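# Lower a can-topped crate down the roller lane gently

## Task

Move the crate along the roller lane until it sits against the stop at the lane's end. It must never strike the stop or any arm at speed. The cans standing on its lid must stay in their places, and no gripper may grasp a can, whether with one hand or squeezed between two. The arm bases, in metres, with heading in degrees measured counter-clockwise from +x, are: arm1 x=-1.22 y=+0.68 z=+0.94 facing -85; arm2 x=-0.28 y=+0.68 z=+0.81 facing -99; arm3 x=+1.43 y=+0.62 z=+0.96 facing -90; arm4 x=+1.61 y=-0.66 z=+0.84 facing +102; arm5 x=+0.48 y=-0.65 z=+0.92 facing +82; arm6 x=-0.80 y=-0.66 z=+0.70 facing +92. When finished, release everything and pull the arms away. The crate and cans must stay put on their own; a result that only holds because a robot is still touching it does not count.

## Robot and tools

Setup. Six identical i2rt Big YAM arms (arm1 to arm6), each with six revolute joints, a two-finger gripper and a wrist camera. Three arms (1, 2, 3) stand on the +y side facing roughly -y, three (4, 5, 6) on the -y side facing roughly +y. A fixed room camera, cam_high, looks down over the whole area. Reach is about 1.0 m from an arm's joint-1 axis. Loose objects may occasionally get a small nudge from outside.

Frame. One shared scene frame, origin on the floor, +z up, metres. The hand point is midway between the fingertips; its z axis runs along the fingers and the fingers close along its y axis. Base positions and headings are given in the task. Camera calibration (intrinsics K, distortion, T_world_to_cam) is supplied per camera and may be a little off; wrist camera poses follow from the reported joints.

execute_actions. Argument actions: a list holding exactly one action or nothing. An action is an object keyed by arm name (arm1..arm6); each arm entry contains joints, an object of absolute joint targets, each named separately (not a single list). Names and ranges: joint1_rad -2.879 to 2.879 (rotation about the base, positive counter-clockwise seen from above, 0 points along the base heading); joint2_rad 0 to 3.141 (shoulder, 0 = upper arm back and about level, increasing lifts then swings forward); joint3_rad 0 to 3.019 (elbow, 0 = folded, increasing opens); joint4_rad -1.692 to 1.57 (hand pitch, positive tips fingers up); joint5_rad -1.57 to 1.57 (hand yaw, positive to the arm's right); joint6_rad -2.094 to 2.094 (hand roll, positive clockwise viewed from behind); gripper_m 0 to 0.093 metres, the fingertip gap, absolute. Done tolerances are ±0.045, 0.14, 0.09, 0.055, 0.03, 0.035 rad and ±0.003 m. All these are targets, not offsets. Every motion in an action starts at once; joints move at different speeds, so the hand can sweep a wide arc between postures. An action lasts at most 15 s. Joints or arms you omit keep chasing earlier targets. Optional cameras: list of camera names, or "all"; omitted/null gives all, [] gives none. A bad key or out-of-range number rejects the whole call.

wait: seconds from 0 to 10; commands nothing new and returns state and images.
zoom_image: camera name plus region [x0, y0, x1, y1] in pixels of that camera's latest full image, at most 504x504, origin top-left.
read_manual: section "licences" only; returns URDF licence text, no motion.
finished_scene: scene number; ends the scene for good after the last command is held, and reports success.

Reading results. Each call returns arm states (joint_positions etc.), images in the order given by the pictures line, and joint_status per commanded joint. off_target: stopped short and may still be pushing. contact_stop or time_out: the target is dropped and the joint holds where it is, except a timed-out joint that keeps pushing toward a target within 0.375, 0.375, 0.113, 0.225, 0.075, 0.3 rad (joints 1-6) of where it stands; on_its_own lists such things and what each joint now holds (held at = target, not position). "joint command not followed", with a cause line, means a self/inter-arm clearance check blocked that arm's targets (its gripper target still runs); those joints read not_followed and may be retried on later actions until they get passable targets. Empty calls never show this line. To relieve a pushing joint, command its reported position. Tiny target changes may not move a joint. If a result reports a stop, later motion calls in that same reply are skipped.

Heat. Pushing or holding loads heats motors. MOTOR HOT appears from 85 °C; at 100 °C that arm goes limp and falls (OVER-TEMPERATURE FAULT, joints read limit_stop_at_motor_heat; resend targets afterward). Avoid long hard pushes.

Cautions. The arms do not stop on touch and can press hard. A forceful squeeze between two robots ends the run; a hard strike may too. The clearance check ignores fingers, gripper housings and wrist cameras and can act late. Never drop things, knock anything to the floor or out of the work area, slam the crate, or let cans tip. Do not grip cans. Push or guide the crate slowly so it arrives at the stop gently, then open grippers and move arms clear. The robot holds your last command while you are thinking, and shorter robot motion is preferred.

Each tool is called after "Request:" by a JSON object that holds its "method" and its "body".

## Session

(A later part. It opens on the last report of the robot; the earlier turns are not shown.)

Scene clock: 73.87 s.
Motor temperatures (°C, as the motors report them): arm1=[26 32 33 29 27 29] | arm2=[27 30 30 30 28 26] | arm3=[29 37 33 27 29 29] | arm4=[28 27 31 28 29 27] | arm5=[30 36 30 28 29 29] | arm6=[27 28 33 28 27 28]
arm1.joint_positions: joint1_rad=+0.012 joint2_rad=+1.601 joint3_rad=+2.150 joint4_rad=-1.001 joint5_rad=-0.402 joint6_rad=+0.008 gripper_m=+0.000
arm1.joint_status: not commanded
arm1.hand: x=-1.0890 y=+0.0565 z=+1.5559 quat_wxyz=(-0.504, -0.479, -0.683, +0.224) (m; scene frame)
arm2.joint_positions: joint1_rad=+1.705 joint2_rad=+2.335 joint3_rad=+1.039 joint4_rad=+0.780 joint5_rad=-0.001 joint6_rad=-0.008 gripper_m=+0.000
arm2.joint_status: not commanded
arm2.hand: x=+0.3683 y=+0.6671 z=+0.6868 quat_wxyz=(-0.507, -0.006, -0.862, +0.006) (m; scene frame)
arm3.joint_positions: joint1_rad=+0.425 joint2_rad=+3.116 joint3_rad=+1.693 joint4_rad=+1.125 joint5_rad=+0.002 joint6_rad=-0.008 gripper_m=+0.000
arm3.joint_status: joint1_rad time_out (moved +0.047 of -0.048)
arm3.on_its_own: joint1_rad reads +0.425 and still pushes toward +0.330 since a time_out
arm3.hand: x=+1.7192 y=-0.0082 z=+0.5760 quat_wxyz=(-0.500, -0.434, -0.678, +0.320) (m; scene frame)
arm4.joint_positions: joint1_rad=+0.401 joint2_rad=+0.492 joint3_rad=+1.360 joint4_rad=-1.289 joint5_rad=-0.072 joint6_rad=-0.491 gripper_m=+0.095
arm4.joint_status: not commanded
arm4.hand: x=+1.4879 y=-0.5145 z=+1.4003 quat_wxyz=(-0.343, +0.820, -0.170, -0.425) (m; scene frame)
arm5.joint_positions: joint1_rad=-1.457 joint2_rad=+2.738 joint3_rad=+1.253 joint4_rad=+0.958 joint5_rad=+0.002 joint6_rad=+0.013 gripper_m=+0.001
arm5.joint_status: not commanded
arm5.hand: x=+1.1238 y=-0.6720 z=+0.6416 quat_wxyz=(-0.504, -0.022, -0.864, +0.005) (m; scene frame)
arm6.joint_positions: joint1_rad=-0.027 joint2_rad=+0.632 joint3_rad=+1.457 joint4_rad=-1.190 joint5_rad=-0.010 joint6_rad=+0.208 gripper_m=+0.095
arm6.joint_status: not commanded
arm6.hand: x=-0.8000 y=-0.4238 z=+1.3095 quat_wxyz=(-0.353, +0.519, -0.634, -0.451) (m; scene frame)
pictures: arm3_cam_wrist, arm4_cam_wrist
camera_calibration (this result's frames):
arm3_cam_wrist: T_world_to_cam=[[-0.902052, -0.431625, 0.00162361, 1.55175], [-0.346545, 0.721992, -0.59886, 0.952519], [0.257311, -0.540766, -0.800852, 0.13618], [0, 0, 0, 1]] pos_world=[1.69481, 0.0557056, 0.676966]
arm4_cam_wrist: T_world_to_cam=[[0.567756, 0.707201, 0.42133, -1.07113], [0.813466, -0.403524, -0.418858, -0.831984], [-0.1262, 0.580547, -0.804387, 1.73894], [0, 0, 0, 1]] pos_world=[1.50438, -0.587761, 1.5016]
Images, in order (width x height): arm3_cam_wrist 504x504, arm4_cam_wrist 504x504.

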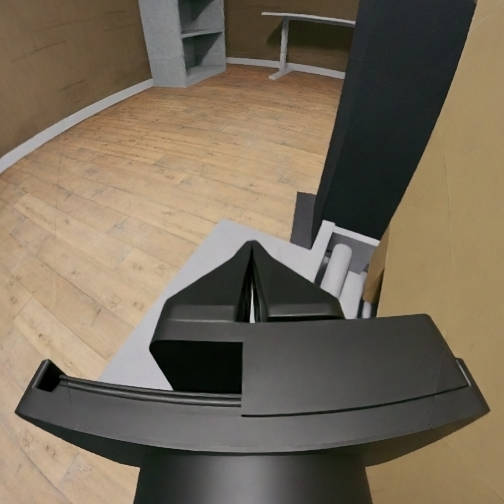

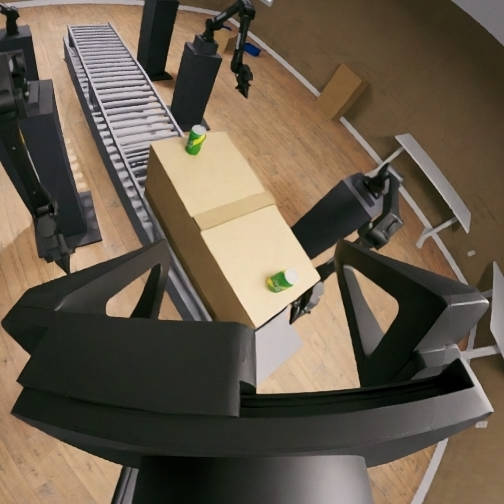

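Request:
{"method": "execute_actions", "body": {"actions": [{"arm3":{"joints":{"joint1_rad":0.39}}}], "cameras": []}}

Request:
{"method": "execute_actions", "body": {"actions": [{"arm3":{"joints":{"joint1_rad":0.45}}}], "cameras": []}}

Request:
{"method": "execute_actions", "body": {"actions": [{"arm3":{"joints":{"joint1_rad":0.5}}}], "cameras": []}}

Request:
{"method": "execute_actions", "body": {"actions": [{"arm3":{"joints":{"joint1_rad":0.55}}}], "cameras": ["arm3_cam_wrist"]}}

Scene clock: 75.63 s.
Motor temperatures (°C, as the motors report them): arm1=[26 32 33 29 27 29] | arm2=[27 30 30 30 28 26] | arm3=[29 37 33 27 29 29] | arm4=[28 27 31 28 29 27] | arm5=[30 36 30 28 29 29] | arm6=[27 28 33 28 27 28]
arm1.joint_positions: joint1_rad=+0.012 joint2_rad=+1.601 joint3_rad=+2.150 joint4_rad=-1.001 joint5_rad=-0.402 joint6_rad=+0.008 gripper_m=+0.000
arm1.joint_status: not commanded
arm1.hand: x=-1.0890 y=+0.0565 z=+1.5559 quat_wxyz=(-0.504, -0.479, -0.683, +0.224) (m; scene frame)
arm2.joint_positions: joint1_rad=+1.705 joint2_rad=+2.335 joint3_rad=+1.039 joint4_rad=+0.780 joint5_rad=-0.001 joint6_rad=-0.008 gripper_m=+0.000
arm2.joint_status: not commanded
arm2.hand: x=+0.3683 y=+0.6671 z=+0.6868 quat_wxyz=(-0.507, -0.006, -0.862, +0.006) (m; scene frame)
arm3.joint_positions: joint1_rad=+0.496 joint2_rad=+3.113 joint3_rad=+1.698 joint4_rad=+1.125 joint5_rad=+0.002 joint6_rad=-0.008 gripper_m=+0.000
arm3.joint_status: joint1_rad off_target (ended at +0.497, target +0.390)
arm3.hand: x=+1.7650 y=+0.0112 z=+0.5794 quat_wxyz=(-0.513, -0.408, -0.691, +0.304) (m; scene frame)
arm4.joint_positions: joint1_rad=+0.401 joint2_rad=+0.492 joint3_rad=+1.360 joint4_rad=-1.289 joint5_rad=-0.072 joint6_rad=-0.491 gripper_m=+0.095
arm4.joint_status: not commanded
arm4.hand: x=+1.4879 y=-0.5145 z=+1.4003 quat_wxyz=(-0.343, +0.820, -0.170, -0.425) (m; scene frame)
arm5.joint_positions: joint1_rad=-1.457 joint2_rad=+2.738 joint3_rad=+1.253 joint4_rad=+0.958 joint5_rad=+0.002 joint6_rad=+0.013 gripper_m=+0.001
arm5.joint_status: not commanded
arm5.hand: x=+1.1238 y=-0.6720 z=+0.6416 quat_wxyz=(-0.504, -0.022, -0.864, +0.005) (m; scene frame)
arm6.joint_positions: joint1_rad=-0.027 joint2_rad=+0.632 joint3_rad=+1.457 joint4_rad=-1.190 joint5_rad=-0.010 joint6_rad=+0.208 gripper_m=+0.095
arm6.joint_status: not commanded
arm6.hand: x=-0.8000 y=-0.4238 z=+1.3095 quat_wxyz=(-0.353, +0.519, -0.634, -0.451) (m; scene frame)
pictures: none
No camera images: the call's "cameras" was empty. Leave "cameras" out to get every camera's image.

Scene clock: 77.33 s.
Motor temperatures (°C, as the motors report them): arm1=[26 32 33 29 27 29] | arm2=[27 31 30 30 28 26] | arm3=[29 37 33 27 29 29] | arm4=[28 27 31 28 29 27] | arm5=[30 36 30 28 29 29] | arm6=[27 28 33 28 27 28]
arm1.joint_positions: joint1_rad=+0.012 joint2_rad=+1.601 joint3_rad=+2.150 joint4_rad=-1.001 joint5_rad=-0.402 joint6_rad=+0.008 gripper_m=+0.000
arm1.joint_status: not commanded
arm1.hand: x=-1.0890 y=+0.0565 z=+1.5559 quat_wxyz=(-0.504, -0.479, -0.683, +0.224) (m; scene frame)
arm2.joint_positions: joint1_rad=+1.705 joint2_rad=+2.335 joint3_rad=+1.039 joint4_rad=+0.780 joint5_rad=-0.001 joint6_rad=-0.008 gripper_m=+0.000
arm2.joint_status: not commanded
arm2.hand: x=+0.3683 y=+0.6671 z=+0.6868 quat_wxyz=(-0.507, -0.006, -0.862, +0.006) (m; scene frame)
arm3.joint_positions: joint1_rad=+0.540 joint2_rad=+3.105 joint3_rad=+1.698 joint4_rad=+1.125 joint5_rad=+0.002 joint6_rad=-0.008 gripper_m=+0.000
arm3.joint_status: joint1_rad time_out (moved +0.043 of -0.046)
arm3.on_its_own: joint1_rad reads +0.540 and still pushes toward +0.450 since a time_out
arm3.hand: x=+1.7932 y=+0.0226 z=+0.5853 quat_wxyz=(-0.523, -0.392, -0.697, +0.294) (m; scene frame)
arm4.joint_positions: joint1_rad=+0.401 joint2_rad=+0.492 joint3_rad=+1.360 joint4_rad=-1.289 joint5_rad=-0.072 joint6_rad=-0.491 gripper_m=+0.095
arm4.joint_status: not commanded
arm4.hand: x=+1.4879 y=-0.5145 z=+1.4003 quat_wxyz=(-0.343, +0.820, -0.170, -0.425) (m; scene frame)
arm5.joint_positions: joint1_rad=-1.457 joint2_rad=+2.738 joint3_rad=+1.253 joint4_rad=+0.958 joint5_rad=+0.002 joint6_rad=+0.013 gripper_m=+0.001
arm5.joint_status: not commanded
arm5.hand: x=+1.1238 y=-0.6720 z=+0.6416 quat_wxyz=(-0.504, -0.022, -0.864, +0.005) (m; scene frame)
arm6.joint_positions: joint1_rad=-0.027 joint2_rad=+0.632 joint3_rad=+1.457 joint4_rad=-1.190 joint5_rad=-0.010 joint6_rad=+0.208 gripper_m=+0.095
arm6.joint_status: not commanded
arm6.hand: x=-0.8000 y=-0.4238 z=+1.3095 quat_wxyz=(-0.353, +0.519, -0.634, -0.451) (m; scene frame)
pictures: none
No camera images: the call's "cameras" was empty. Leave "cameras" out to get every camera's image.

not run: a stop came earlier in this reply.

not run: a stop came earlier in this reply.

Request:
{"method": "execute_actions", "body": {"actions": [{"arm3":{"joints":{"joint1_rad":0.5}}}], "cameras": []}}

Request:
{"method": "execute_actions", "body": {"actions": [{"arm3":{"joints":{"joint1_rad":0.56}}}], "cameras": ["arm3_cam_wrist"]}}

Scene clock: 78.67 s.
Motor temperatures (°C, as the motors report them): arm1=[26 32 33 29 27 29] | arm2=[27 31 30 30 28 26] | arm3=[29 37 32 27 29 29] | arm4=[28 27 31 28 29 27] | arm5=[30 36 30 28 29 29] | arm6=[27 28 33 28 27 28]
arm1.joint_positions: joint1_rad=+0.012 joint2_rad=+1.601 joint3_rad=+2.150 joint4_rad=-1.001 joint5_rad=-0.402 joint6_rad=+0.008 gripper_m=+0.000
arm1.joint_status: not commanded
arm1.hand: x=-1.0890 y=+0.0565 z=+1.5559 quat_wxyz=(-0.504, -0.479, -0.683, +0.224) (m; scene frame)
arm2.joint_positions: joint1_rad=+1.705 joint2_rad=+2.335 joint3_rad=+1.039 joint4_rad=+0.780 joint5_rad=-0.001 joint6_rad=-0.008 gripper_m=+0.000
arm2.joint_status: not commanded
arm2.hand: x=+0.3683 y=+0.6671 z=+0.6868 quat_wxyz=(-0.507, -0.006, -0.862, +0.006) (m; scene frame)
arm3.joint_positions: joint1_rad=+0.564 joint2_rad=+3.105 joint3_rad=+1.694 joint4_rad=+1.125 joint5_rad=+0.001 joint6_rad=-0.007 gripper_m=+0.000
arm3.joint_status: joint1_rad off_target (ended at +0.563, target +0.500)
arm3.hand: x=+1.8067 y=+0.0330 z=+0.5843 quat_wxyz=(-0.525, -0.384, -0.703, +0.287) (m; scene frame)
arm4.joint_positions: joint1_rad=+0.401 joint2_rad=+0.492 joint3_rad=+1.360 joint4_rad=-1.289 joint5_rad=-0.072 joint6_rad=-0.491 gripper_m=+0.095
arm4.joint_status: not commanded
arm4.hand: x=+1.4879 y=-0.5145 z=+1.4003 quat_wxyz=(-0.343, +0.820, -0.170, -0.425) (m; scene frame)
arm5.joint_positions: joint1_rad=-1.457 joint2_rad=+2.738 joint3_rad=+1.253 joint4_rad=+0.958 joint5_rad=+0.002 joint6_rad=+0.013 gripper_m=+0.001
arm5.joint_status: not commanded
arm5.hand: x=+1.1238 y=-0.6720 z=+0.6416 quat_wxyz=(-0.504, -0.022, -0.864, +0.005) (m; scene frame)
arm6.joint_positions: joint1_rad=-0.027 joint2_rad=+0.632 joint3_rad=+1.457 joint4_rad=-1.190 joint5_rad=-0.010 joint6_rad=+0.208 gripper_m=+0.095
arm6.joint_status: not commanded
arm6.hand: x=-0.8000 y=-0.4238 z=+1.3095 quat_wxyz=(-0.353, +0.519, -0.634, -0.451) (m; scene frame)
pictures: none
No camera images: the call's "cameras" was empty. Leave "cameras" out to get every camera's image.

Scene clock: 79.30 s.
Motor temperatures (°C, as the motors report them): arm1=[26 32 33 29 27 29] | arm2=[27 31 30 30 28 26] | arm3=[29 37 32 27 29 29] | arm4=[28 27 31 28 29 27] | arm5=[30 36 30 28 29 29] | arm6=[27 28 33 28 27 28]
arm1.joint_positions: joint1_rad=+0.012 joint2_rad=+1.601 joint3_rad=+2.150 joint4_rad=-1.001 joint5_rad=-0.402 joint6_rad=+0.008 gripper_m=+0.000
arm1.joint_status: not commanded
arm1.hand: x=-1.0890 y=+0.0565 z=+1.5559 quat_wxyz=(-0.504, -0.479, -0.683, +0.224) (m; scene frame)
arm2.joint_positions: joint1_rad=+1.705 joint2_rad=+2.335 joint3_rad=+1.039 joint4_rad=+0.780 joint5_rad=-0.001 joint6_rad=-0.008 gripper_m=+0.000
arm2.joint_status: not commanded
arm2.hand: x=+0.3683 y=+0.6671 z=+0.6868 quat_wxyz=(-0.507, -0.006, -0.862, +0.006) (m; scene frame)
arm3.joint_positions: joint1_rad=+0.566 joint2_rad=+3.105 joint3_rad=+1.683 joint4_rad=+1.125 joint5_rad=+0.001 joint6_rad=-0.007 gripper_m=+0.000
arm3.joint_status: all done
arm3.hand: x=+1.8057 y=+0.0380 z=+0.5812 quat_wxyz=(-0.522, -0.385, -0.706, +0.284) (m; scene frame)
arm4.joint_positions: joint1_rad=+0.401 joint2_rad=+0.492 joint3_rad=+1.360 joint4_rad=-1.289 joint5_rad=-0.072 joint6_rad=-0.491 gripper_m=+0.095
arm4.joint_status: not commanded
arm4.hand: x=+1.4879 y=-0.5145 z=+1.4003 quat_wxyz=(-0.343, +0.820, -0.170, -0.425) (m; scene frame)
arm5.joint_positions: joint1_rad=-1.457 joint2_rad=+2.738 joint3_rad=+1.253 joint4_rad=+0.958 joint5_rad=+0.002 joint6_rad=+0.013 gripper_m=+0.001
arm5.joint_status: not commanded
arm5.hand: x=+1.1238 y=-0.6720 z=+0.6416 quat_wxyz=(-0.504, -0.022, -0.864, +0.005) (m; scene frame)
arm6.joint_positions: joint1_rad=-0.027 joint2_rad=+0.632 joint3_rad=+1.457 joint4_rad=-1.190 joint5_rad=-0.010 joint6_rad=+0.208 gripper_m=+0.095
arm6.joint_status: not commanded
arm6.hand: x=-0.8000 y=-0.4238 z=+1.3095 quat_wxyz=(-0.353, +0.519, -0.634, -0.451) (m; scene frame)
pictures: arm3_cam_wrist
camera_calibration (this result's frames):
arm3_cam_wrist: T_world_to_cam=[[-0.832027, -0.554734, 0.000714122, 1.52844], [-0.444002, 0.66517, -0.600343, 1.1312], [0.332556, -0.499819, -0.799742, 0.00500503], [0, 0, 0, 1]] pos_world=[1.77229, 0.0979372, 0.682019]
Images, in order (width x height): arm3_cam_wrist 504x504.

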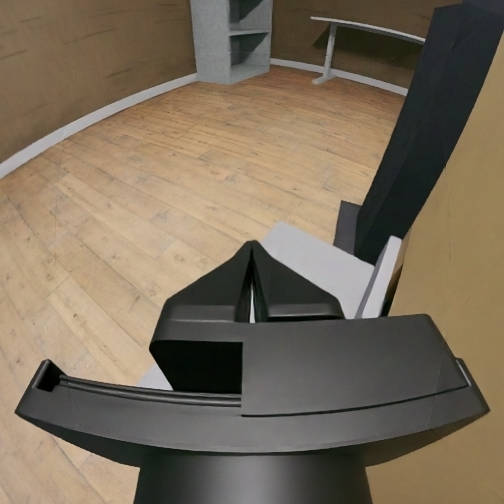

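Request:
{"method": "execute_actions", "body": {"actions": [{"arm3":{"joints":{"joint1_rad":1.6}}}], "cameras": []}}

Request:
{"method": "finished_scene", "body": {"scene": 2}}

Scene clock: 81.23 s.
Motor temperatures (°C, as the motors report them): arm1=[26 32 33 29 27 29] | arm2=[27 31 30 30 28 26] | arm3=[29 37 32 27 29 29] | arm4=[28 27 31 28 29 27] | arm5=[30 36 30 28 29 29] | arm6=[27 28 33 28 27 28]
arm1.joint_positions: joint1_rad=+0.012 joint2_rad=+1.601 joint3_rad=+2.150 joint4_rad=-1.001 joint5_rad=-0.402 joint6_rad=+0.008 gripper_m=+0.000
arm1.joint_status: not commanded
arm1.hand: x=-1.0890 y=+0.0565 z=+1.5559 quat_wxyz=(-0.504, -0.479, -0.683, +0.224) (m; scene frame)
arm2.joint_positions: joint1_rad=+1.705 joint2_rad=+2.335 joint3_rad=+1.039 joint4_rad=+0.780 joint5_rad=-0.001 joint6_rad=-0.008 gripper_m=+0.000
arm2.joint_status: not commanded
arm2.hand: x=+0.3683 y=+0.6671 z=+0.6868 quat_wxyz=(-0.507, -0.006, -0.862, +0.006) (m; scene frame)
arm3.joint_positions: joint1_rad=+1.605 joint2_rad=+3.101 joint3_rad=+1.683 joint4_rad=+1.125 joint5_rad=-0.001 joint6_rad=-0.007 gripper_m=+0.000
arm3.joint_status: all done
arm3.hand: x=+2.1257 y=+0.6502 z=+0.5888 quat_wxyz=(-0.599, +0.018, -0.801, -0.013) (m; scene frame)
arm4.joint_positions: joint1_rad=+0.401 joint2_rad=+0.492 joint3_rad=+1.360 joint4_rad=-1.289 joint5_rad=-0.072 joint6_rad=-0.491 gripper_m=+0.095
arm4.joint_status: not commanded
arm4.hand: x=+1.4879 y=-0.5145 z=+1.4003 quat_wxyz=(-0.343, +0.820, -0.170, -0.425) (m; scene frame)
arm5.joint_positions: joint1_rad=-1.457 joint2_rad=+2.738 joint3_rad=+1.253 joint4_rad=+0.958 joint5_rad=+0.002 joint6_rad=+0.013 gripper_m=+0.001
arm5.joint_status: not commanded
arm5.hand: x=+1.1238 y=-0.6720 z=+0.6416 quat_wxyz=(-0.504, -0.022, -0.864, +0.005) (m; scene frame)
arm6.joint_positions: joint1_rad=-0.027 joint2_rad=+0.632 joint3_rad=+1.457 joint4_rad=-1.190 joint5_rad=-0.010 joint6_rad=+0.208 gripper_m=+0.095
arm6.joint_status: not commanded
arm6.hand: x=-0.8000 y=-0.4238 z=+1.3095 quat_wxyz=(-0.353, +0.519, -0.634, -0.451) (m; scene frame)
pictures: none
No camera images: the call's "cameras" was empty. Leave "cameras" out to get every camera's image.

The scene is finished: the task was done.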